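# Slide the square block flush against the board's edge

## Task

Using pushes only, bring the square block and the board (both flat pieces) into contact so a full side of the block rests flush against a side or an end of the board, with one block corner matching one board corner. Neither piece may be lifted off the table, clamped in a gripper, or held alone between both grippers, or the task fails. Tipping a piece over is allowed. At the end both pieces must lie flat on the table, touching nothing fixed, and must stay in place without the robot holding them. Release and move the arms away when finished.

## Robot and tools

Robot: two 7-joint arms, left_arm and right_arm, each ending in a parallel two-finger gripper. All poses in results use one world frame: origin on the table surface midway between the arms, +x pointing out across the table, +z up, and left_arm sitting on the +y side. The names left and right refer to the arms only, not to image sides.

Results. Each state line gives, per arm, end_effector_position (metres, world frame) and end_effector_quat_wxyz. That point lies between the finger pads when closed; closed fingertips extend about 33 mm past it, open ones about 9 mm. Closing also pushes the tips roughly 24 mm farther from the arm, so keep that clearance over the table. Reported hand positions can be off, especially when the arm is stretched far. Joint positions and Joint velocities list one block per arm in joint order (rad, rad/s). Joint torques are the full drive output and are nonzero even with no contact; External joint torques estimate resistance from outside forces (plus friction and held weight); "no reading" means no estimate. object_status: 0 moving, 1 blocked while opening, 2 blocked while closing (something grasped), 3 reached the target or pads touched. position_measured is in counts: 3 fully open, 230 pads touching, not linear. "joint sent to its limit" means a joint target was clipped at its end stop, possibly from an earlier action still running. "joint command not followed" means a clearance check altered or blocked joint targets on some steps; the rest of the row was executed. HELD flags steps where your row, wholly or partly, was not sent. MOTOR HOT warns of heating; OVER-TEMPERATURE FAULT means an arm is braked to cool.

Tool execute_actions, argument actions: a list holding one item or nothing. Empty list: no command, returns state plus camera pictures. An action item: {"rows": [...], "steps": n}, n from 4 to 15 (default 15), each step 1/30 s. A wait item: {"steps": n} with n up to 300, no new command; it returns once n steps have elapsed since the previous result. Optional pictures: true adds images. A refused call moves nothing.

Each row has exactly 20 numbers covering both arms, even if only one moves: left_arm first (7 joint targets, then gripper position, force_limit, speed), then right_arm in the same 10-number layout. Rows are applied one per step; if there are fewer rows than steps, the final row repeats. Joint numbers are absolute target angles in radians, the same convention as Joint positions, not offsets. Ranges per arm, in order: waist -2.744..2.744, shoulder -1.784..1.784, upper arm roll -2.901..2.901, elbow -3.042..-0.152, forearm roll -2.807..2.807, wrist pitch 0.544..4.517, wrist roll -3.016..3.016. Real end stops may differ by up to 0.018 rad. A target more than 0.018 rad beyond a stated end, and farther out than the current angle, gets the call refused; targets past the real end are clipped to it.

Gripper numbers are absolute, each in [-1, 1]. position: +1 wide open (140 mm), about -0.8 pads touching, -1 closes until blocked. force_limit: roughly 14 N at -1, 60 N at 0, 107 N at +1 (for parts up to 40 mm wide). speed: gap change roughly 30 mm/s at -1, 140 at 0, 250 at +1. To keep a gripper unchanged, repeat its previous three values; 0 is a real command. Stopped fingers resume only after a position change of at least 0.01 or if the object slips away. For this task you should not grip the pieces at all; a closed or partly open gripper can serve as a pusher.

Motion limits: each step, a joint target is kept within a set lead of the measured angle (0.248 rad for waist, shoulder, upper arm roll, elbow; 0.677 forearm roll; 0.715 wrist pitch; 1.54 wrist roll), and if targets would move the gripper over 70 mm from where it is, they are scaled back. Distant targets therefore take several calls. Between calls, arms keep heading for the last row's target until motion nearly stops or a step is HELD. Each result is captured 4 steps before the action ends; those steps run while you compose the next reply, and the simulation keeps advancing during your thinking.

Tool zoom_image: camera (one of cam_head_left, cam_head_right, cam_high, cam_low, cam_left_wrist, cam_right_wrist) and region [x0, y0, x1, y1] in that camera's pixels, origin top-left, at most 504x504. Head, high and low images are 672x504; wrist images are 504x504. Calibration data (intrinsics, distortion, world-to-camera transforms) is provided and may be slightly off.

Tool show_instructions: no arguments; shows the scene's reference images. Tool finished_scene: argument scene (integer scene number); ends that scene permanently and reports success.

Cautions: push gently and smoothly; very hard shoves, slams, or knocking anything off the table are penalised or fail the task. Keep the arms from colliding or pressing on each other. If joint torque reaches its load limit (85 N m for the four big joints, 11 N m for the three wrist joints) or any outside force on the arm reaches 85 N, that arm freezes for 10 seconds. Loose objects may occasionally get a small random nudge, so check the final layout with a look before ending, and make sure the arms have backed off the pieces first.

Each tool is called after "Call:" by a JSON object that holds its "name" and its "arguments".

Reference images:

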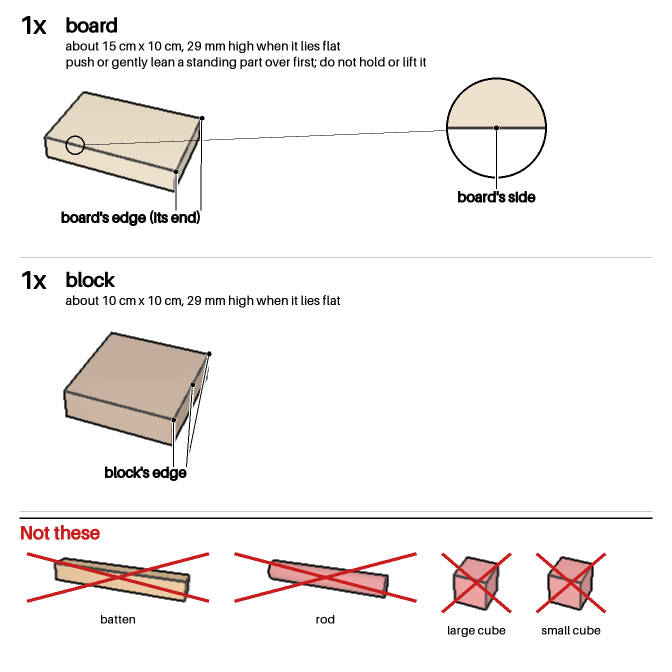

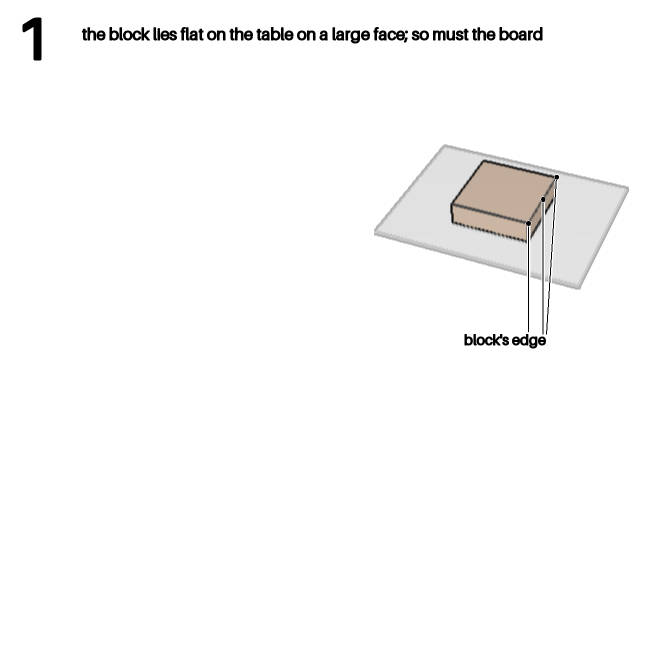

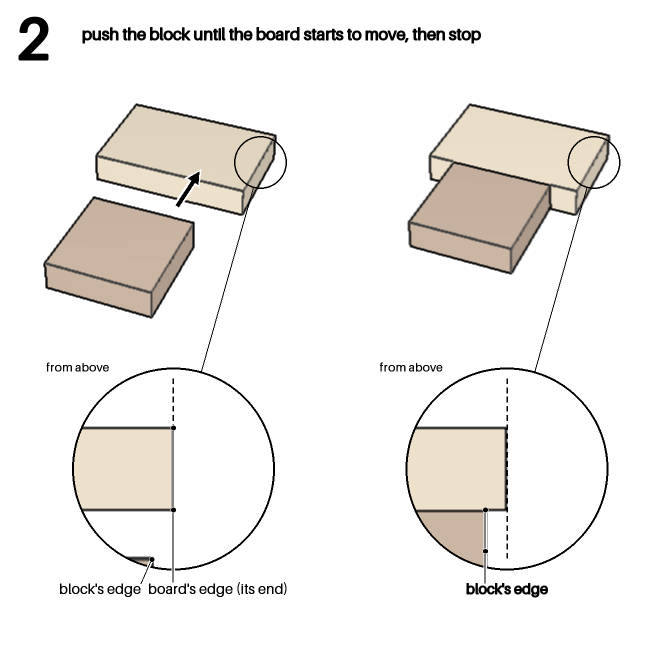

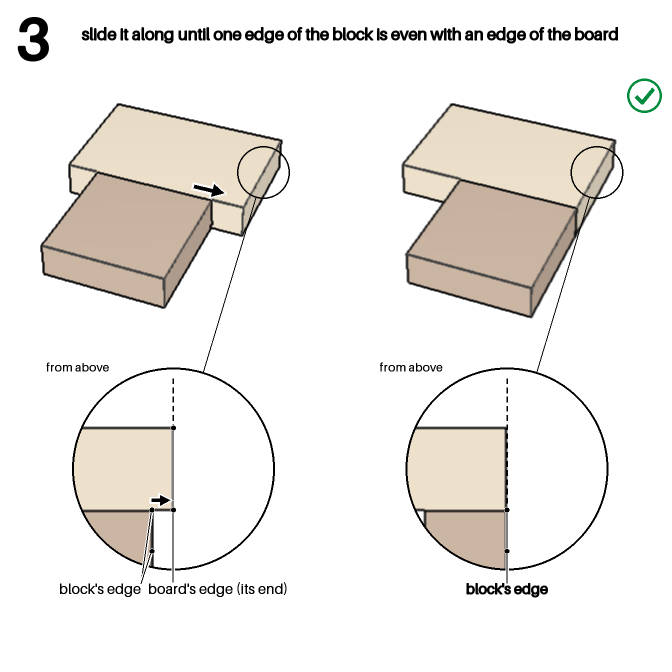

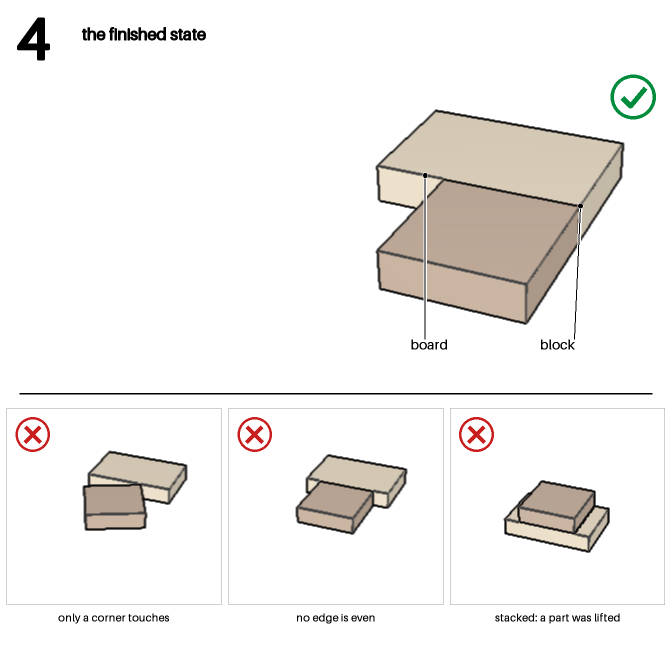

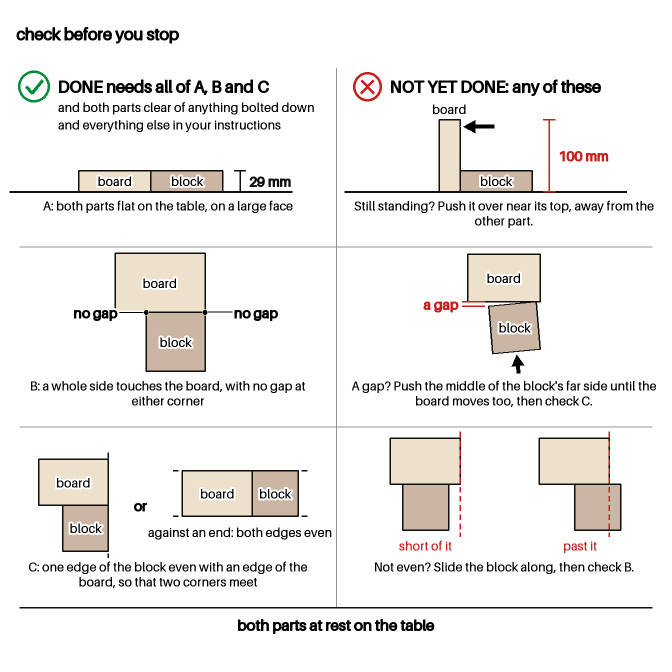

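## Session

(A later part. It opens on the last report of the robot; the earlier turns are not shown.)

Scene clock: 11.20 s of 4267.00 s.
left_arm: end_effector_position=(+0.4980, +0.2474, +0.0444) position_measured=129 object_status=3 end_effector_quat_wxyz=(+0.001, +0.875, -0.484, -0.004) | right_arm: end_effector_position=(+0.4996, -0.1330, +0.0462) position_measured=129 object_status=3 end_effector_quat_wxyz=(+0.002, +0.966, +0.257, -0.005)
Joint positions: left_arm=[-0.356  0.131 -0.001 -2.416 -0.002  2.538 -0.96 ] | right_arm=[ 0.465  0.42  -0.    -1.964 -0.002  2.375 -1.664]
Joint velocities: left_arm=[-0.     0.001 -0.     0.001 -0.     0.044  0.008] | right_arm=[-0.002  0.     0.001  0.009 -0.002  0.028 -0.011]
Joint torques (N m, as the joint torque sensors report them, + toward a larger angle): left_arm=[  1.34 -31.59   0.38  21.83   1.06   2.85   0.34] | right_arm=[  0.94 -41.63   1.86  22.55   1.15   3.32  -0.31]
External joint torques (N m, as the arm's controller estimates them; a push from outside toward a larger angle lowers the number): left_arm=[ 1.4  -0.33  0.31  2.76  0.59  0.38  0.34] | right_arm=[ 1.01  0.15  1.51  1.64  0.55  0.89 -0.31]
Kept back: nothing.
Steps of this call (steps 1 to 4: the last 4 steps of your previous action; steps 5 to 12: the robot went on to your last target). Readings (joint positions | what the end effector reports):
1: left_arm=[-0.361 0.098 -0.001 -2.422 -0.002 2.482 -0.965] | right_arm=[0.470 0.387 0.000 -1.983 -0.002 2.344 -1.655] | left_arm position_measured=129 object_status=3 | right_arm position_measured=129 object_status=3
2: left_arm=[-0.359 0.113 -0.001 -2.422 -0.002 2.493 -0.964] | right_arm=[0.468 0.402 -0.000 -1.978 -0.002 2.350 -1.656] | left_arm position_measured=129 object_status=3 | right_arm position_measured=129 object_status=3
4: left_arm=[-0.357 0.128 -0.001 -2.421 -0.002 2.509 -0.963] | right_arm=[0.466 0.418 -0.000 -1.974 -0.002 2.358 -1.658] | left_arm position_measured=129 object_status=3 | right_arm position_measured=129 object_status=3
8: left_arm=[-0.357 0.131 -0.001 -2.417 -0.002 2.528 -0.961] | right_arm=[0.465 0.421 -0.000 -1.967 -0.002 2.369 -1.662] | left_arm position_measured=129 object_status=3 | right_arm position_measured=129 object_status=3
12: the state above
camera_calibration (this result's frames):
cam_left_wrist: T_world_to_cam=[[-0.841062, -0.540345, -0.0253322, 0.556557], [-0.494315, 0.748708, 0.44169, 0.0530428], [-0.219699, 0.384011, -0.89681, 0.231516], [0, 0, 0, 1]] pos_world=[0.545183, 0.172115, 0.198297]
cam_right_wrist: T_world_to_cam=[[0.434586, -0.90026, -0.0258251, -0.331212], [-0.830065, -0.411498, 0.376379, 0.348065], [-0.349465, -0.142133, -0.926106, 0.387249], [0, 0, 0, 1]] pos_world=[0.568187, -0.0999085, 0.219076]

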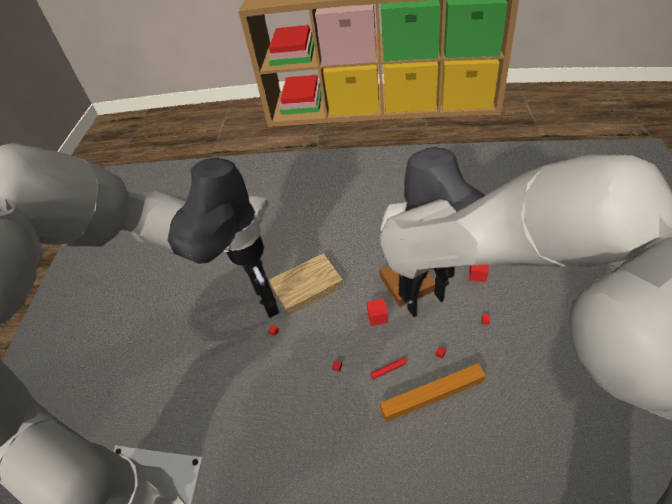

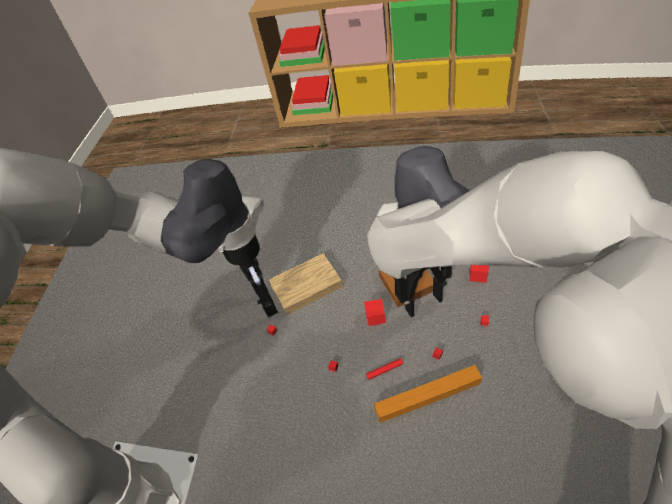

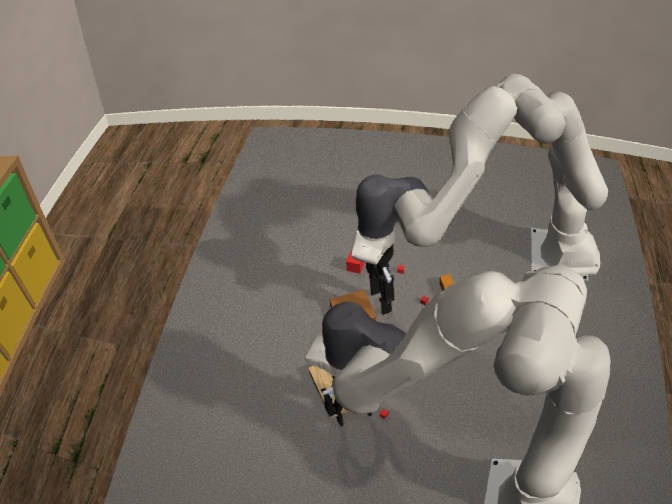

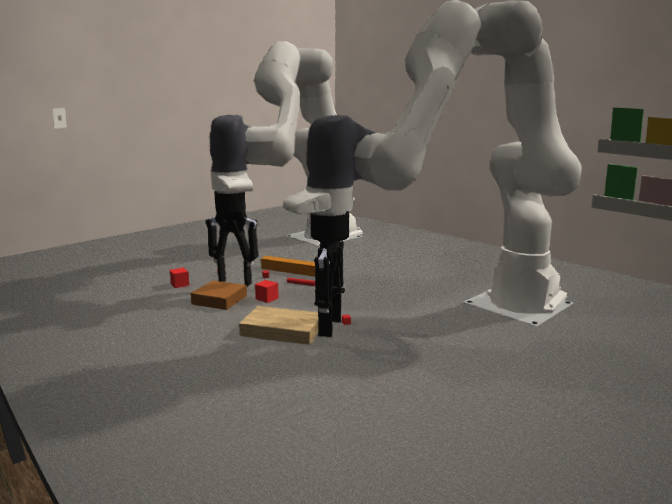

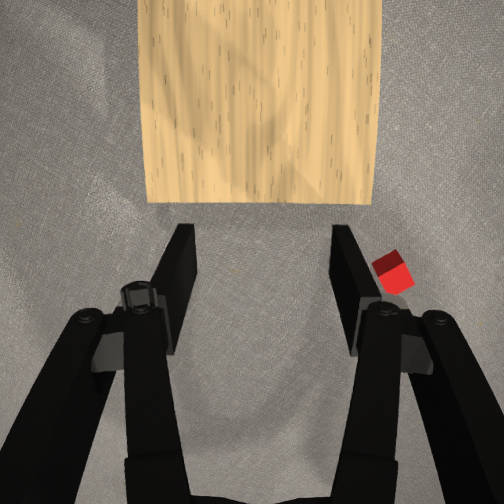

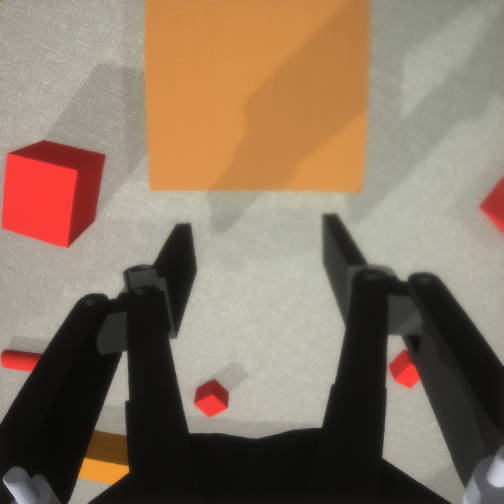

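Call:
{"name": "execute_actions", "arguments": {"actions": [{"rows": [
[-0.355,0.131,0,-2.414,0,2.548,-0.953,0,0,0, 0.465,0.422,0,-1.956,0,2.374,-1.666,0,0,0],
[-0.355,0.131,0,-2.414,0,2.548,-0.953,0,0,0, 0.465,0.424,0,-1.949,0,2.369,-1.666,0,0,0],
[-0.355,0.131,0,-2.414,0,2.548,-0.953,0,0,0, 0.465,0.428,0,-1.941,0,2.363,-1.665,0,0,0],
[-0.355,0.131,0,-2.414,0,2.548,-0.953,0,0,0, 0.466,0.433,0,-1.930,0,2.357,-1.665,0,0,0],
[-0.355,0.131,0,-2.414,0,2.548,-0.953,0,0,0, 0.466,0.440,0,-1.917,0,2.350,-1.664,0,0,0],
[-0.355,0.131,0,-2.414,0,2.548,-0.953,0,0,0, 0.467,0.448,0,-1.903,0,2.344,-1.663,0,0,0],
[-0.355,0.131,0,-2.414,0,2.548,-0.953,0,0,0, 0.467,0.456,0,-1.888,0,2.338,-1.663,0,0,0],
[-0.355,0.131,0,-2.414,0,2.548,-0.953,0,0,0, 0.468,0.465,0,-1.873,0,2.332,-1.662,0,0,0],
[-0.355,0.131,0,-2.414,0,2.548,-0.953,0,0,0, 0.468,0.475,0,-1.857,0,2.326,-1.662,0,0,0],
[-0.355,0.131,0,-2.414,0,2.548,-0.953,0,0,0, 0.469,0.484,0,-1.842,0,2.319,-1.661,0,0,0],
[-0.355,0.131,0,-2.414,0,2.548,-0.953,0,0,0, 0.469,0.493,0,-1.826,0,2.312,-1.661,0,0,0],
[-0.355,0.131,0,-2.414,0,2.548,-0.953,0,0,0, 0.470,0.503,0,-1.809,0,2.305,-1.660,0,0,0],
[-0.355,0.131,0,-2.414,0,2.548,-0.953,0,0,0, 0.470,0.513,0,-1.792,0,2.299,-1.660,0,0,0],
[-0.355,0.131,0,-2.414,0,2.548,-0.953,0,0,0, 0.471,0.523,0,-1.776,0,2.292,-1.659,0,0,0],
[-0.355,0.131,0,-2.414,0,2.548,-0.953,0,0,0, 0.471,0.533,0,-1.759,0,2.285,-1.659,0,0,0]], "steps": 15}]}}

Call:
{"name": "execute_actions", "arguments": {"actions": [{"rows": [
[-0.355,0.131,0,-2.414,0,2.548,-0.953,0,0,0, 0.472,0.543,0,-1.742,0,2.278,-1.658,0,0,0],
[-0.355,0.131,0,-2.414,0,2.548,-0.953,0,0,0, 0.472,0.553,0,-1.725,0,2.271,-1.658,0,0,0],
[-0.355,0.131,0,-2.414,0,2.548,-0.953,0,0,0, 0.473,0.563,0,-1.708,0,2.264,-1.657,0,0,0],
[-0.355,0.131,0,-2.414,0,2.548,-0.953,0,0,0, 0.473,0.573,0,-1.692,0,2.257,-1.657,0,0,0],
[-0.355,0.131,0,-2.414,0,2.548,-0.953,0,0,0, 0.474,0.582,0,-1.675,0,2.249,-1.656,0,0,0],
[-0.355,0.131,0,-2.414,0,2.548,-0.953,0,0,0, 0.474,0.592,0,-1.656,0,2.241,-1.656,0,0,0],
[-0.355,0.131,0,-2.414,0,2.548,-0.953,0,0,0, 0.475,0.603,0,-1.637,0,2.233,-1.655,0,0,0],
[-0.355,0.131,0,-2.414,0,2.548,-0.953,0,0,0, 0.475,0.614,0,-1.618,0,2.225,-1.655,0,0,0],
[-0.355,0.131,0,-2.414,0,2.548,-0.953,0,0,0, 0.476,0.625,0,-1.599,0,2.217,-1.654,0,0,0],
[-0.355,0.131,0,-2.414,0,2.548,-0.953,0,0,0, 0.476,0.636,0,-1.580,0,2.209,-1.654,0,0,0],
[-0.355,0.131,0,-2.414,0,2.548,-0.953,0,0,0, 0.477,0.647,0,-1.561,0,2.201,-1.653,0,0,0],
[-0.355,0.131,0,-2.414,0,2.548,-0.953,0,0,0, 0.477,0.659,0,-1.542,0,2.193,-1.653,0,0,0],
[-0.355,0.131,0,-2.414,0,2.548,-0.953,0,0,0, 0.478,0.670,0,-1.523,0,2.184,-1.652,0,0,0],
[-0.355,0.131,0,-2.414,0,2.548,-0.953,0,0,0, 0.478,0.681,0,-1.504,0,2.175,-1.652,0,0,0],
[-0.355,0.131,0,-2.414,0,2.548,-0.953,0,0,0, 0.479,0.692,0,-1.485,0,2.165,-1.651,0,0,0]], "steps": 15}]}}

Call:
{"name": "execute_actions", "arguments": {"actions": [{"rows": [
[-0.355,0.131,0,-2.414,0,2.548,-0.953,0,0,0, 0.479,0.703,0,-1.462,0,2.156,-1.651,0,0,0],
[-0.355,0.131,0,-2.414,0,2.548,-0.953,0,0,0, 0.479,0.716,0,-1.440,0,2.148,-1.650,0,0,0],
[-0.355,0.131,0,-2.414,0,2.548,-0.953,0,0,0, 0.480,0.729,0,-1.419,0,2.141,-1.650,0,0,0],
[-0.355,0.131,0,-2.414,0,2.548,-0.953,0,0,0, 0.480,0.740,0,-1.400,0,2.135,-1.650,0,0,0],
[-0.355,0.131,0,-2.414,0,2.548,-0.953,0,0,0, 0.480,0.751,0,-1.383,0,2.129,-1.649,0,0,0],
[-0.355,0.131,0,-2.414,0,2.548,-0.953,0,0,0, 0.481,0.761,0,-1.368,0,2.124,-1.649,0,0,0],
[-0.355,0.131,0,-2.414,0,2.548,-0.953,0,0,0, 0.481,0.769,0,-1.355,0,2.120,-1.649,0,0,0],
[-0.355,0.131,0,-2.414,0,2.548,-0.953,0,0,0, 0.481,0.777,0,-1.344,0,2.117,-1.649,0,0,0],
[-0.355,0.131,0,-2.414,0,2.548,-0.953,0,0,0, 0.482,0.783,0,-1.335,0,2.115,-1.649,0,0,0],
[-0.355,0.131,0,-2.414,0,2.548,-0.953,0,0,0, 0.482,0.788,0,-1.327,0,2.114,-1.649,0,0,0],
[-0.355,0.131,0,-2.414,0,2.548,-0.953,0,0,0, 0.482,0.793,0,-1.322,0,2.113,-1.649,0,0,0],
[-0.355,0.131,0,-2.414,0,2.548,-0.953,0,0,0, 0.482,0.796,0,-1.318,0,2.113,-1.649,0,0,0],
[-0.355,0.131,0,-2.414,0,2.548,-0.953,0,0,0, 0.482,0.798,0,-1.316,0,2.113,-1.649,0,0,0],
[-0.355,0.131,0,-2.414,0,2.548,-0.953,0,0,0, 0.482,0.799,0,-1.315,0,2.113,-1.649,0,0,0]], "steps": 15}]}}

Call:
{"name": "execute_actions", "arguments": {"actions": [{"steps": 10}], "pictures": true}}

Scene clock: 15.63 s of 4267.00 s.
left_arm: end_effector_position=(+0.5003, +0.2465, +0.0451) position_measured=129 object_status=3 end_effector_quat_wxyz=(+0.001, +0.874, -0.485, -0.001) | right_arm: end_effector_position=(+0.5267, -0.1202, +0.0538) position_measured=129 object_status=3 end_effector_quat_wxyz=(+0.000, +0.966, +0.259, +0.004)
Joint positions: left_arm=[-0.356  0.131 -0.001 -2.415 -0.002  2.545 -0.958] | right_arm=[ 0.466  0.472 -0.    -1.86  -0.002  2.341 -1.667]
Joint velocities: left_arm=[ 0.     0.    -0.002  0.     0.     0.    -0.   ] | right_arm=[ 0.011  0.253 -0.001  0.421 -0.001 -0.14   0.002]
Joint torques (N m, as the joint torque sensors report them, + toward a larger angle): left_arm=[  1.26 -31.72   0.2   21.34   1.03   2.81   0.33] | right_arm=[  1.23 -43.41   1.04  22.52   1.29   1.66   0.13]
External joint torques (N m, as the arm's controller estimates them; a push from outside toward a larger angle lowers the number): left_arm=[ 1.38 -0.27  0.19  2.1   0.55  0.29  0.33] | right_arm=[ 1.24  1.88  0.52  2.56  0.66 -0.37  0.14]
Steps of this call (steps 1 to 30: the robot went on to your last target; steps 31 to 90: nothing new was sent; then 1.07 s passed at rest; steps 91 to 101: the first 11 steps of this action). Readings (joint positions | what the end effector reports):
91: left_arm=[-0.356 0.131 -0.001 -2.415 -0.002 2.545 -0.958] | right_arm=[0.465 0.420 -0.000 -1.963 -0.002 2.379 -1.667] | left_arm position_measured=129 object_status=3 | right_arm position_measured=129 object_status=3
92: left_arm=[-0.356 0.131 -0.001 -2.415 -0.002 2.545 -0.958] | right_arm=[0.465 0.421 -0.000 -1.960 -0.002 2.378 -1.667] | left_arm position_measured=129 object_status=3 | right_arm position_measured=129 object_status=3
94: left_arm=[-0.356 0.131 -0.001 -2.415 -0.002 2.545 -0.958] | right_arm=[0.465 0.426 -0.000 -1.948 -0.002 2.373 -1.667] | left_arm position_measured=129 object_status=3 | right_arm position_measured=129 object_status=3
98: left_arm=[-0.356 0.131 -0.001 -2.415 -0.002 2.545 -0.958] | right_arm=[0.465 0.447 -0.000 -1.903 -0.002 2.357 -1.667] | left_arm position_measured=129 object_status=3 | right_arm position_measured=129 object_status=3
101: the state above

Scene clock: 16.13 s of 4267.00 s.
left_arm: end_effector_position=(+0.5003, +0.2465, +0.0452) position_measured=129 object_status=3 end_effector_quat_wxyz=(+0.001, +0.874, -0.485, -0.001) | right_arm: end_effector_position=(+0.5751, -0.0925, +0.0556) position_measured=129 object_status=3 end_effector_quat_wxyz=(-0.000, +0.965, +0.260, +0.007)
Joint positions: left_arm=[-0.356  0.131 -0.001 -2.415 -0.002  2.545 -0.958] | right_arm=[ 0.474  0.623 -0.    -1.603 -0.002  2.24  -1.663]
Joint velocities: left_arm=[ 0.    -0.     0.001 -0.001  0.    -0.    -0.001] | right_arm=[ 0.014  0.303  0.001  0.525  0.001 -0.196  0.015]
Joint torques (N m, as the joint torque sensors report them, + toward a larger angle): left_arm=[  1.36 -31.98   0.4   21.19   1.05   2.84   0.35] | right_arm=[  0.37 -48.66   1.44  23.4    1.24   1.57   0.28]
External joint torques (N m, as the arm's controller estimates them; a push from outside toward a larger angle lowers the number): left_arm=[ 1.28 -0.53  0.21  1.97  0.58  0.32  0.35] | right_arm=[ 0.28  1.64  0.74  2.49  0.55 -0.48  0.29]
Steps of this call (steps 1 to 4: the last 4 steps of your previous action; steps 5 to 15: the first 11 steps of this action). Readings (joint positions | what the end effector reports):
5: left_arm=[-0.356 0.131 -0.001 -2.415 -0.002 2.545 -0.958] | right_arm=[0.468 0.521 -0.000 -1.780 -0.002 2.311 -1.666] | left_arm position_measured=129 object_status=3 | right_arm position_measured=129 object_status=3
6: left_arm=[-0.356 0.131 -0.001 -2.415 -0.002 2.545 -0.958] | right_arm=[0.469 0.531 -0.000 -1.763 -0.002 2.304 -1.666] | left_arm position_measured=129 object_status=3 | right_arm position_measured=129 object_status=3
8: left_arm=[-0.356 0.131 -0.001 -2.415 -0.002 2.545 -0.958] | right_arm=[0.470 0.551 -0.000 -1.730 -0.002 2.291 -1.665] | left_arm position_measured=129 object_status=3 | right_arm position_measured=129 object_status=3
12: left_arm=[-0.356 0.131 -0.001 -2.415 -0.002 2.545 -0.958] | right_arm=[0.472 0.591 -0.000 -1.660 -0.002 2.262 -1.664] | left_arm position_measured=129 object_status=3 | right_arm position_measured=129 object_status=3
15: the state above

Scene clock: 16.63 s of 4267.00 s.
left_arm: end_effector_position=(+0.5003, +0.2465, +0.0452) position_measured=129 object_status=3 end_effector_quat_wxyz=(+0.001, +0.874, -0.485, -0.001) | right_arm: end_effector_position=(+0.6141, -0.0697, +0.0527) position_measured=129 object_status=3 end_effector_quat_wxyz=(-0.000, +0.965, +0.260, +0.007)
Joint positions: left_arm=[-0.356  0.131 -0.001 -2.415 -0.002  2.545 -0.958] | right_arm=[ 0.479  0.778 -0.    -1.343 -0.002  2.134 -1.657]
Joint velocities: left_arm=[ 0.003 -0.001 -0.     0.    -0.     0.    -0.   ] | right_arm=[ 0.007  0.176 -0.001  0.242  0.    -0.1    0.005]
Joint torques (N m, as the joint torque sensors report them, + toward a larger angle): left_arm=[  1.21 -31.85   0.25  21.27   1.06   2.82   0.29] | right_arm=[  1.08 -51.18   1.82  24.85   1.39   1.93   0.27]
External joint torques (N m, as the arm's controller estimates them; a push from outside toward a larger angle lowers the number): left_arm=[ 1.09 -0.37  0.02  1.98  0.59  0.28  0.29] | right_arm=[ 1.45  2.79  1.34  1.95  0.65 -0.37  0.27]
Steps of this call (steps 1 to 4: the last 4 steps of your previous action; steps 5 to 15: the first 11 steps of this action). Readings (joint positions | what the end effector reports):
5: left_arm=[-0.356 0.131 -0.001 -2.415 -0.002 2.545 -0.958] | right_arm=[0.476 0.678 -0.000 -1.508 -0.002 2.199 -1.660] | left_arm position_measured=129 object_status=3 | right_arm position_measured=129 object_status=3
6: left_arm=[-0.356 0.131 -0.001 -2.415 -0.002 2.545 -0.958] | right_arm=[0.476 0.690 -0.000 -1.487 -0.002 2.190 -1.660] | left_arm position_measured=129 object_status=3 | right_arm position_measured=129 object_status=3
8: left_arm=[-0.356 0.131 -0.001 -2.415 -0.002 2.545 -0.958] | right_arm=[0.477 0.714 -0.000 -1.445 -0.002 2.175 -1.659] | left_arm position_measured=129 object_status=3 | right_arm position_measured=129 object_status=3
12: left_arm=[-0.356 0.131 -0.001 -2.415 -0.002 2.545 -0.958] | right_arm=[0.478 0.755 -0.000 -1.376 -0.002 2.148 -1.658] | left_arm position_measured=129 object_status=3 | right_arm position_measured=129 object_status=3
15: the state above

Scene clock: 16.97 s of 4267.00 s.
left_arm: end_effector_position=(+0.5003, +0.2465, +0.0452) position_measured=129 object_status=3 end_effector_quat_wxyz=(+0.001, +0.874, -0.485, -0.001) | right_arm: end_effector_position=(+0.6144, -0.0691, +0.0477) position_measured=129 object_status=3 end_effector_quat_wxyz=(+0.001, +0.966, +0.260, +0.002)
Joint positions: left_arm=[-0.356  0.131 -0.001 -2.415 -0.002  2.545 -0.958] | right_arm=[ 0.48   0.798 -0.    -1.318 -0.002  2.119 -1.655]
Joint velocities: left_arm=[ 0.     0.001  0.002  0.     0.001  0.    -0.001] | right_arm=[ 0.     0.001  0.001  0.011  0.    -0.013  0.001]
Joint torques (N m, as the joint torque sensors report them, + toward a larger angle): left_arm=[  1.23 -31.87   0.21  21.09   1.07   2.83   0.37] | right_arm=[  1.84 -51.7    0.94  24.99   1.33   1.81   0.28]
External joint torques (N m, as the arm's controller estimates them; a push from outside toward a larger angle lowers the number): left_arm=[ 1.19 -0.47  0.04  1.88  0.6   0.31  0.37] | right_arm=[ 1.85  1.99  0.24  1.45  0.58 -0.7   0.28]
Kept back: nothing.
Steps of this call (steps 1 to 4: the last 4 steps of your previous action; steps 5 to 10: the robot went on to your last target). Readings (joint positions | what the end effector reports):
1: left_arm=[-0.356 0.131 -0.001 -2.415 -0.002 2.545 -0.958] | right_arm=[0.480 0.783 -0.000 -1.336 -0.002 2.131 -1.656] | left_arm position_measured=129 object_status=3 | right_arm position_measured=129 object_status=3
2: left_arm=[-0.356 0.131 -0.001 -2.415 -0.002 2.545 -0.958] | right_arm=[0.480 0.788 -0.000 -1.330 -0.002 2.129 -1.656] | left_arm position_measured=129 object_status=3 | right_arm position_measured=129 object_status=3
4: left_arm=[-0.356 0.131 -0.001 -2.415 -0.002 2.545 -0.958] | right_arm=[0.480 0.794 -0.000 -1.323 -0.002 2.125 -1.656] | left_arm position_measured=129 object_status=3 | right_arm position_measured=129 object_status=3
8: left_arm=[-0.356 0.131 -0.001 -2.415 -0.002 2.545 -0.958] | right_arm=[0.480 0.798 -0.000 -1.319 -0.002 2.120 -1.656] | left_arm position_measured=129 object_status=3 | right_arm position_measured=129 object_status=3
10: the state above
camera_calibration (this result's frames):
cam_left_wrist: T_world_to_cam=[[-0.841955, -0.538736, -0.0296072, 0.558271], [-0.49587, 0.751002, 0.436015, 0.0550091], [-0.212662, 0.381786, -0.899452, 0.230154], [0, 0, 0, 1]] pos_world=[0.546261, 0.171579, 0.199556]
cam_right_wrist: T_world_to_cam=[[0.440422, -0.897441, -0.0250692, -0.326906], [-0.831816, -0.418404, 0.364719, 0.470234], [-0.337803, -0.139777, -0.93078, 0.431079], [0, 0, 0, 1]] pos_world=[0.680744, -0.036376, 0.221541]

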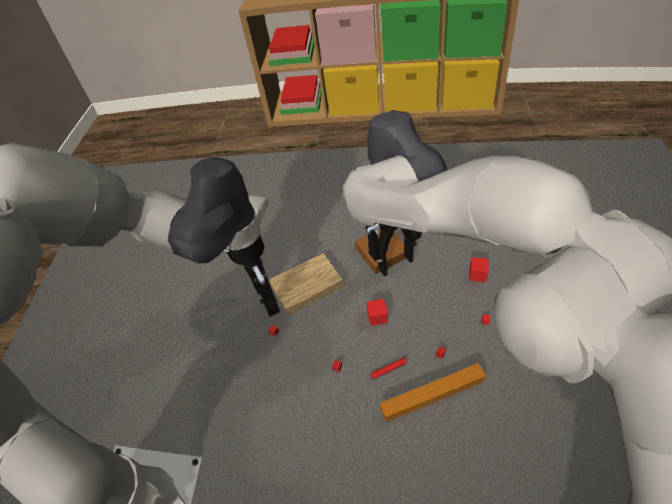

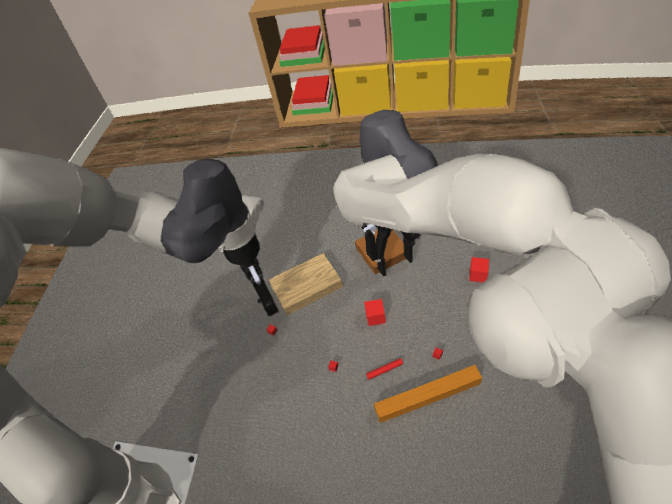

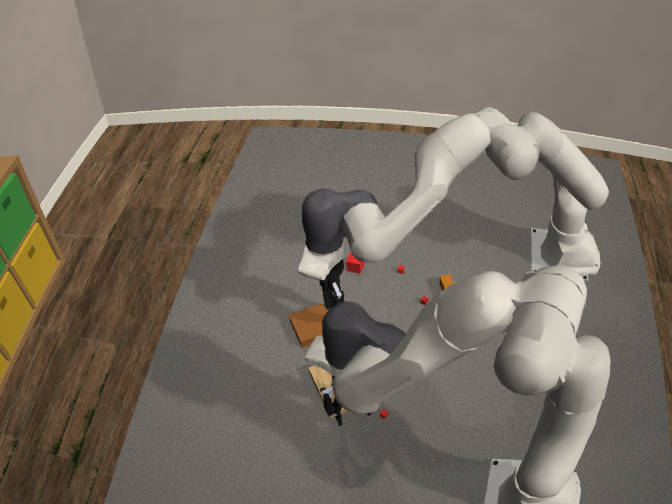

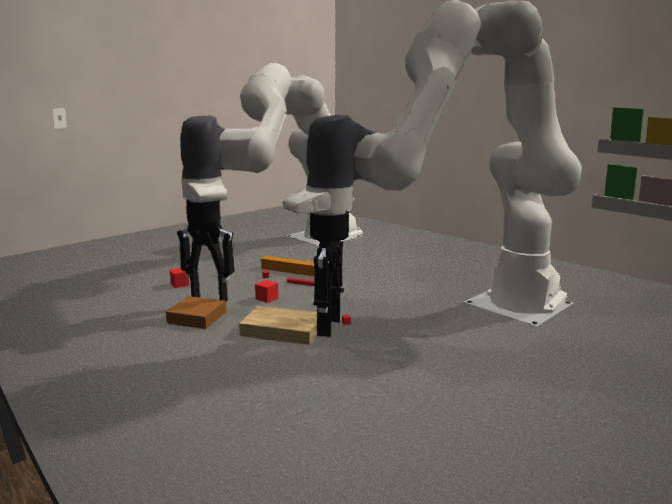

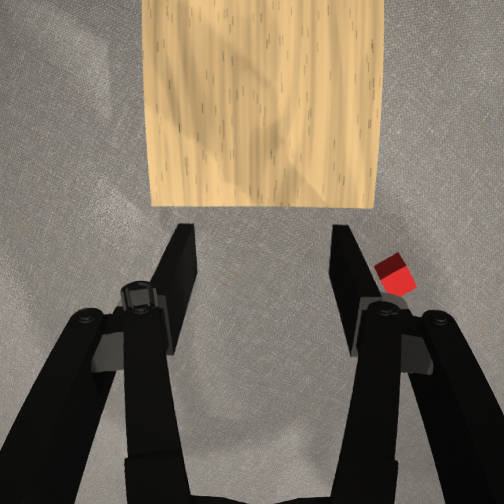

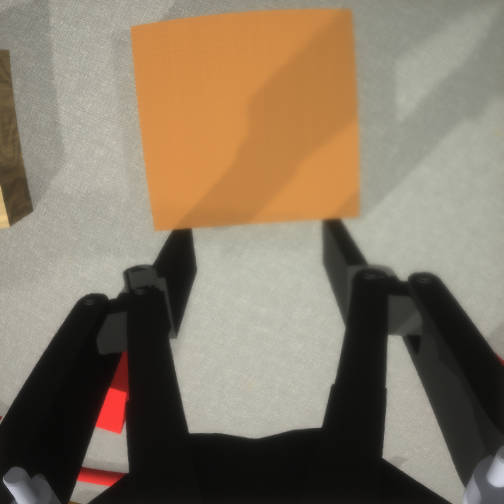

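Call:
{"name": "zoom_image", "arguments": {"camera": "cam_right_wrist", "region": [0, 0, 252, 252]}}

Call:
{"name": "zoom_image", "arguments": {"camera": "cam_head_left", "region": [300, 215, 420, 305]}}

Call:
{"name": "zoom_image", "arguments": {"camera": "cam_low", "region": [155, 280, 330, 355]}}

Region (0, 0, 252, 252) of cam_right_wrist's 504x504 image, scaled by 2.000, with more detail than that image has.

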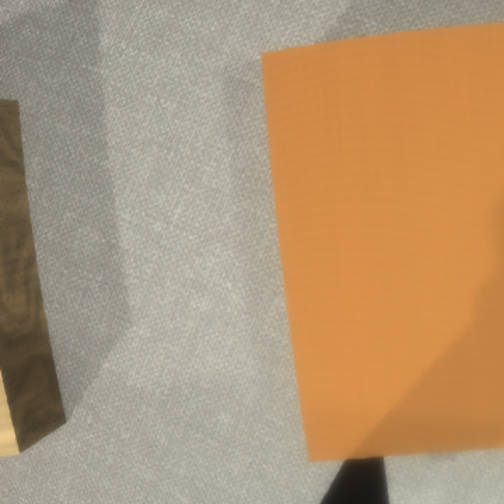

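Region (300, 215, 420, 305) of cam_head_left's 672x504 image, scaled by 4.200, with more detail than that image has; it fills the top 378 rows of this view, and the rest is white.

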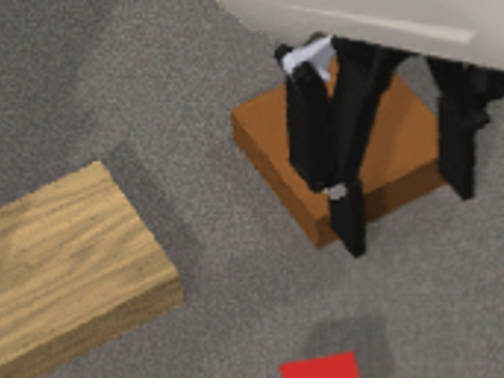

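Region (155, 280, 330, 355) of cam_low's 672x504 image, scaled by 2.880, with more detail than that image has; it fills the top 216 rows of this view, and the rest is white.

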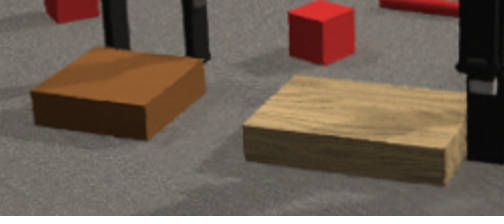

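Call:
{"name": "execute_actions", "arguments": {"actions": [{"rows": [
[-0.358,0.132,0,-2.412,0,2.540,-0.967,0,0,0, 0.482,0.800,0,-1.313,0,2.108,-1.66,0,0,0],
[-0.359,0.134,0,-2.409,0,2.537,-0.972,0,0,0, 0.482,0.802,0,-1.310,0,2.102,-1.667,0,0,0],
[-0.361,0.137,0,-2.404,0,2.533,-0.978,0,0,0, 0.482,0.804,0,-1.306,0,2.098,-1.667,0,0,0],
[-0.363,0.141,0,-2.399,0,2.529,-0.985,0,0,0, 0.483,0.807,0,-1.301,0,2.095,-1.667,0,0,0],
[-0.366,0.146,0,-2.392,0,2.525,-0.992,0,0,0, 0.483,0.810,0,-1.296,0,2.092,-1.667,0,0,0],
[-0.369,0.151,0,-2.383,0,2.520,-1.000,0,0,0, 0.483,0.813,0,-1.290,0,2.090,-1.667,0,0,0],
[-0.373,0.158,0,-2.374,0,2.515,-1.006,0,0,0, 0.483,0.816,0,-1.285,0,2.087,-1.667,0,0,0],
[-0.377,0.164,0,-2.364,0,2.512,-1.009,0,0,0, 0.483,0.819,0,-1.279,0,2.085,-1.667,0,0,0],
[-0.380,0.171,0,-2.355,0,2.509,-1.012,0,0,0, 0.484,0.822,0,-1.274,0,2.083,-1.667,0,0,0],
[-0.384,0.177,0,-2.345,0,2.506,-1.015,0,0,0, 0.484,0.825,0,-1.268,0,2.081,-1.667,0,0,0],
[-0.388,0.184,0,-2.336,0,2.502,-1.019,0,0,0, 0.484,0.828,0,-1.263,0,2.080,-1.667,0,0,0],
[-0.391,0.190,0,-2.326,0,2.499,-1.022,0,0,0, 0.484,0.830,0,-1.259,0,2.080,-1.667,0,0,0],
[-0.395,0.196,0,-2.317,0,2.495,-1.025,0,0,0, 0.484,0.832,0,-1.256,0,2.081,-1.667,0,0,0],
[-0.398,0.203,0,-2.307,0,2.492,-1.028,0,0,0, 0.484,0.833,0,-1.254,0,2.083,-1.667,0,0,0],
[-0.401,0.210,0,-2.297,0,2.489,-1.032,0,0,0, 0.484,0.834,0,-1.252,0,2.085,-1.667,0,0,0]], "steps": 15}]}}

Call:
{"name": "execute_actions", "arguments": {"actions": [{"rows": [
[-0.405,0.216,0,-2.287,0,2.485,-1.035,0,0,0, 0.484,0.834,0,-1.252,0,2.085,-1.667,0,0,0],
[-0.408,0.223,0,-2.277,0,2.482,-1.038,0,0,0, 0.484,0.834,0,-1.252,0,2.085,-1.667,0,0,0],
[-0.411,0.230,0,-2.267,0,2.478,-1.041,0,0,0, 0.484,0.834,0,-1.252,0,2.085,-1.667,0,0,0],
[-0.414,0.236,0,-2.257,0,2.475,-1.045,0,0,0, 0.484,0.834,0,-1.252,0,2.085,-1.667,0,0,0],
[-0.418,0.243,0,-2.247,0,2.471,-1.048,0,0,0, 0.484,0.834,0,-1.252,0,2.085,-1.667,0,0,0],
[-0.421,0.249,0,-2.237,0,2.470,-1.048,0,0,0, 0.484,0.834,0,-1.252,0,2.085,-1.667,0,0,0],
[-0.423,0.254,0,-2.230,0,2.469,-1.048,0,0,0, 0.484,0.834,0,-1.252,0,2.085,-1.667,0,0,0],
[-0.425,0.259,0,-2.223,0,2.469,-1.047,0,0,0, 0.484,0.834,0,-1.252,0,2.085,-1.667,0,0,0],
[-0.427,0.262,0,-2.217,0,2.469,-1.045,0,0,0, 0.484,0.834,0,-1.252,0,2.085,-1.667,0,0,0],
[-0.428,0.265,0,-2.213,0,2.470,-1.044,0,0,0, 0.484,0.834,0,-1.252,0,2.085,-1.667,0,0,0],
[-0.430,0.267,0,-2.210,0,2.471,-1.042,0,0,0, 0.484,0.834,0,-1.252,0,2.085,-1.667,0,0,0],
[-0.430,0.269,0,-2.207,0,2.472,-1.041,0,0,0, 0.484,0.834,0,-1.252,0,2.085,-1.667,0,0,0],
[-0.431,0.270,0,-2.206,0,2.474,-1.038,0,0,0, 0.484,0.834,0,-1.252,0,2.085,-1.667,0,0,0],
[-0.431,0.270,0,-2.206,0,2.475,-1.035,0,0,0, 0.484,0.834,0,-1.252,0,2.085,-1.667,0,0,0]], "steps": 15}]}}

Call:
{"name": "execute_actions", "arguments": {"actions": [{"steps": 8}], "pictures": true}}

Call:
{"name": "zoom_image", "arguments": {"camera": "cam_right_wrist", "region": [0, 0, 252, 252]}}

Scene clock: 20.37 s of 4267.00 s.
left_arm: end_effector_position=(+0.5104, +0.2305, +0.0464) position_measured=129 object_status=3 end_effector_quat_wxyz=(+0.001, +0.876, -0.483, -0.003) | right_arm: end_effector_position=(+0.6173, -0.0666, +0.0479) position_measured=129 object_status=3 end_effector_quat_wxyz=(+0.001, +0.965, +0.262, -0.002)
Joint positions: left_arm=[-0.378  0.168 -0.    -2.357 -0.002  2.519 -0.985] | right_arm=[ 0.481  0.82  -0.    -1.277 -0.002  2.093 -1.659]
Joint velocities: left_arm=[-0.105  0.181 -0.     0.258  0.001 -0.092 -0.094] | right_arm=[ 0.007  0.084 -0.002  0.144 -0.001 -0.055 -0.006]
Joint torques (N m, as the joint torque sensors report them, + toward a larger angle): left_arm=[ -0.42 -32.39  -0.13  20.16   0.96   2.02  -0.26] | right_arm=[  0.66 -50.99   0.96  25.16   1.36   1.92  -0.25]
External joint torques (N m, as the arm's controller estimates them; a push from outside toward a larger angle lowers the number): left_arm=[-0.89  1.34 -0.19  1.99  0.5  -0.45 -0.2 ] | right_arm=[ 0.8   3.22  0.32  2.    0.61 -0.44 -0.25]
Steps of this call (steps 1 to 30: the robot went on to your last target; steps 31 to 90: nothing new was sent; then 0.03 s passed at rest; steps 91 to 101: the first 11 steps of this action). Readings (joint positions | what the end effector reports):
91: left_arm=[-0.356 0.131 -0.001 -2.415 -0.002 2.545 -0.958] | right_arm=[0.480 0.798 -0.000 -1.317 -0.002 2.116 -1.655] | left_arm position_measured=129 object_status=3 | right_arm position_measured=129 object_status=3
92: left_arm=[-0.357 0.131 -0.001 -2.414 -0.002 2.544 -0.959] | right_arm=[0.480 0.799 -0.000 -1.315 -0.002 2.114 -1.655] | left_arm position_measured=129 object_status=3 | right_arm position_measured=129 object_status=3
94: left_arm=[-0.358 0.134 -0.001 -2.408 -0.002 2.541 -0.962] | right_arm=[0.480 0.801 -0.000 -1.310 -0.002 2.110 -1.656] | left_arm position_measured=129 object_status=3 | right_arm position_measured=129 object_status=3
98: left_arm=[-0.368 0.150 -0.000 -2.383 -0.002 2.529 -0.975] | right_arm=[0.481 0.811 -0.000 -1.292 -0.002 2.100 -1.658] | left_arm position_measured=129 object_status=3 | right_arm position_measured=129 object_status=3
101: the state above

Scene clock: 20.87 s of 4267.00 s.
left_arm: end_effector_position=(+0.5343, +0.1917, +0.0463) position_measured=129 object_status=3 end_effector_quat_wxyz=(+0.001, +0.875, -0.485, -0.002) | right_arm: end_effector_position=(+0.6211, -0.0643, +0.0479) position_measured=129 object_status=3 end_effector_quat_wxyz=(+0.001, +0.965, +0.264, +0.000)
Joint positions: left_arm=[-0.425  0.258 -0.    -2.223 -0.002  2.477 -1.027] | right_arm=[ 0.482  0.833 -0.    -1.255 -0.002  2.088 -1.661]
Joint velocities: left_arm=[-0.052  0.099 -0.001  0.144 -0.001 -0.02  -0.033] | right_arm=[ 0.001 -0.001  0.    -0.001  0.001 -0.001 -0.   ]
Joint torques (N m, as the joint torque sensors report them, + toward a larger angle): left_arm=[ -0.61 -36.     0.15  21.07   1.06   2.07  -0.24] | right_arm=[  1.63 -52.33   1.83  25.66   1.34   2.03  -0.22]
External joint torques (N m, as the arm's controller estimates them; a push from outside toward a larger angle lowers the number): left_arm=[-1.23  0.94 -0.44  1.78  0.56 -0.3  -0.23] | right_arm=[ 1.42  2.47  0.97  1.74  0.56 -0.51 -0.22]
Steps of this call (steps 1 to 4: the last 4 steps of your previous action; steps 5 to 15: the first 11 steps of this action). Readings (joint positions | what the end effector reports):
5: left_arm=[-0.396 0.200 -0.000 -2.310 -0.002 2.503 -1.001] | right_arm=[0.482 0.831 -0.000 -1.259 -0.002 2.089 -1.660] | left_arm position_measured=129 object_status=3 | right_arm position_measured=129 object_status=3
6: left_arm=[-0.399 0.206 -0.000 -2.300 -0.002 2.499 -1.005] | right_arm=[0.482 0.831 -0.000 -1.258 -0.002 2.089 -1.660] | left_arm position_measured=129 object_status=3 | right_arm position_measured=129 object_status=3
8: left_arm=[-0.406 0.219 -0.000 -2.280 -0.002 2.493 -1.011] | right_arm=[0.482 0.832 -0.000 -1.256 -0.002 2.089 -1.660] | left_arm position_measured=129 object_status=3 | right_arm position_measured=129 object_status=3
12: left_arm=[-0.418 0.245 -0.000 -2.242 -0.002 2.481 -1.022] | right_arm=[0.482 0.833 -0.000 -1.255 -0.002 2.088 -1.661] | left_arm position_measured=129 object_status=3 | right_arm position_measured=129 object_status=3
15: the state above

Scene clock: 21.13 s of 4267.00 s.
left_arm: end_effector_position=(+0.5375, +0.1871, +0.0463) position_measured=129 object_status=3 end_effector_quat_wxyz=(+0.001, +0.874, -0.486, +0.000) | right_arm: end_effector_position=(+0.6211, -0.0643, +0.0479) position_measured=129 object_status=3 end_effector_quat_wxyz=(+0.001, +0.965, +0.264, +0.000)
Joint positions: left_arm=[-0.429  0.267 -0.    -2.209 -0.002  2.477 -1.029] | right_arm=[ 0.482  0.833 -0.    -1.255 -0.002  2.088 -1.661]
Joint velocities: left_arm=[-0.002  0.004 -0.     0.004  0.001 -0.    -0.001] | right_arm=[-0.001 -0.001 -0.003 -0.001 -0.001  0.     0.001]
Joint torques (N m, as the joint torque sensors report them, + toward a larger angle): left_arm=[ -0.3  -35.92   0.23  22.32   1.06   2.22  -0.23] | right_arm=[  0.79 -52.35   0.97  25.76   1.32   2.09  -0.25]
External joint torques (N m, as the arm's controller estimates them; a push from outside toward a larger angle lowers the number): left_arm=[-0.24  0.92  0.03  2.19  0.53 -0.29 -0.22] | right_arm=[ 0.91  2.18  0.33  1.97  0.56 -0.43 -0.25]
Kept back: nothing.
Steps of this call (steps 1 to 4: the last 4 steps of your previous action; steps 5 to 8: the robot went on to your last target). Readings (joint positions | what the end effector reports):
1: left_arm=[-0.426 0.261 -0.000 -2.218 -0.002 2.477 -1.028] | right_arm=[0.482 0.833 -0.000 -1.255 -0.002 2.088 -1.661] | left_arm position_measured=129 object_status=3 | right_arm position_measured=129 object_status=3
2: left_arm=[-0.427 0.263 -0.000 -2.215 -0.002 2.477 -1.029] | right_arm=[0.482 0.833 -0.000 -1.255 -0.002 2.088 -1.661] | left_arm position_measured=129 object_status=3 | right_arm position_measured=129 object_status=3
4: left_arm=[-0.429 0.266 -0.000 -2.211 -0.002 2.477 -1.029] | right_arm=[0.482 0.833 -0.000 -1.255 -0.002 2.088 -1.661] | left_arm position_measured=129 object_status=3 | right_arm position_measured=129 object_status=3
8: the state above
camera_calibration (this result's frames):
cam_left_wrist: T_world_to_cam=[[-0.842563, -0.53773, -0.0305543, 0.557838], [-0.495604, 0.751846, 0.434861, 0.117267], [-0.210866, 0.381541, -0.899979, 0.260852], [0, 0, 0, 1]] pos_world=[0.583137, 0.112274, 0.200811]
cam_right_wrist: T_world_to_cam=[[0.447169, -0.894098, -0.025068, -0.329499], [-0.827691, -0.424255, 0.367336, 0.474657], [-0.33907, -0.143513, -0.92975, 0.434722], [0, 0, 0, 1]] pos_world=[0.687612, -0.0308407, 0.221565]

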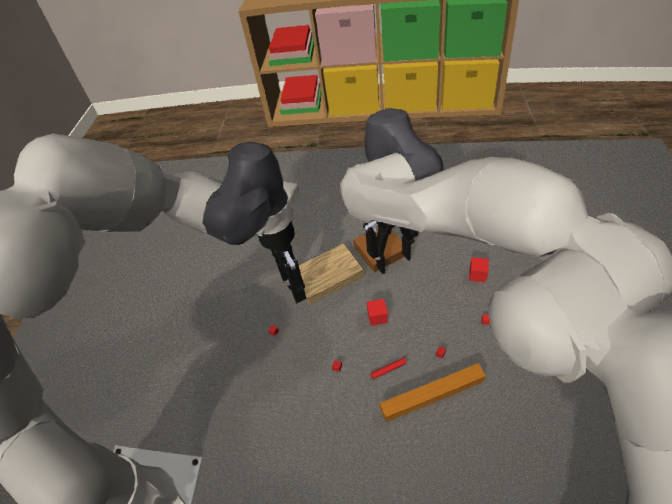

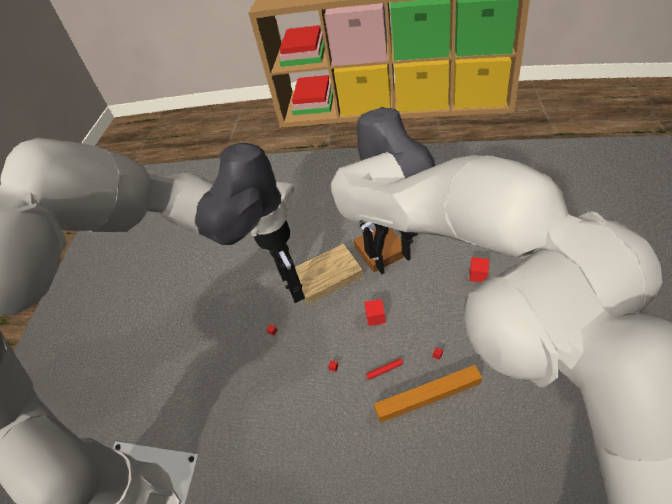

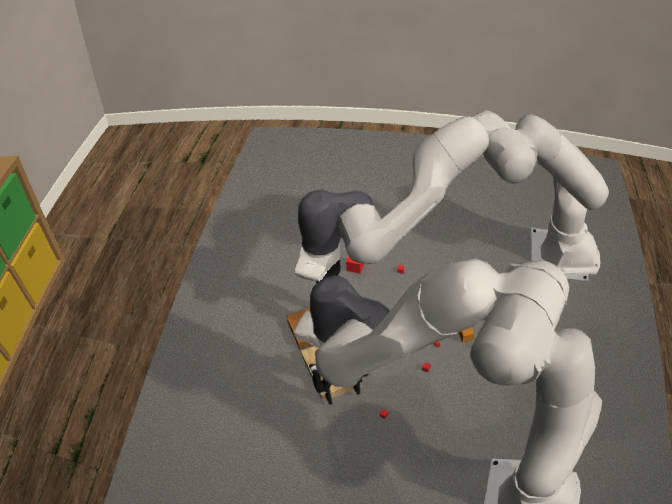

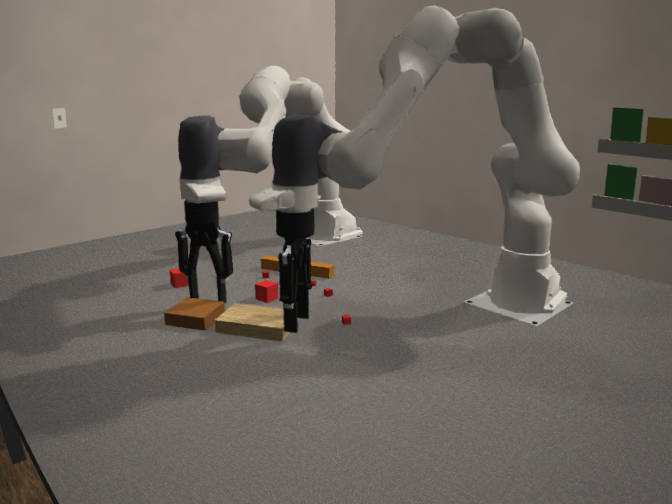

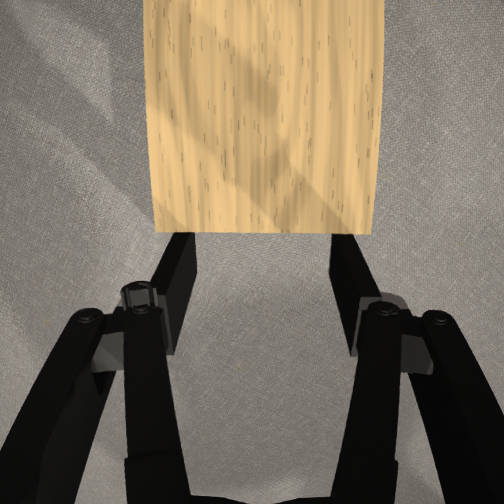

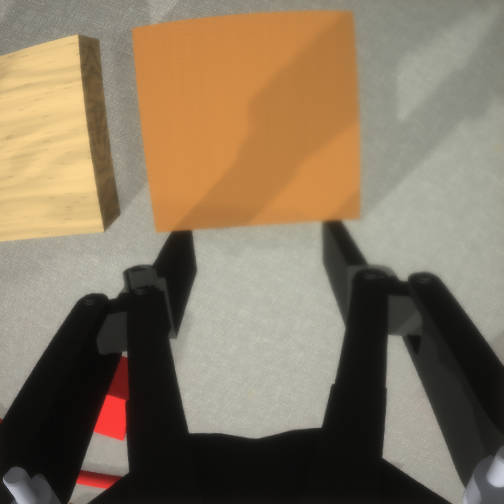

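Region (0, 0, 252, 252) of cam_right_wrist's 504x504 image, scaled by 2.000, with more detail than that image has.

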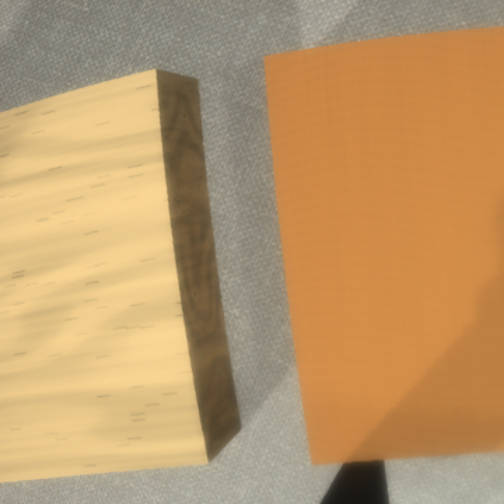

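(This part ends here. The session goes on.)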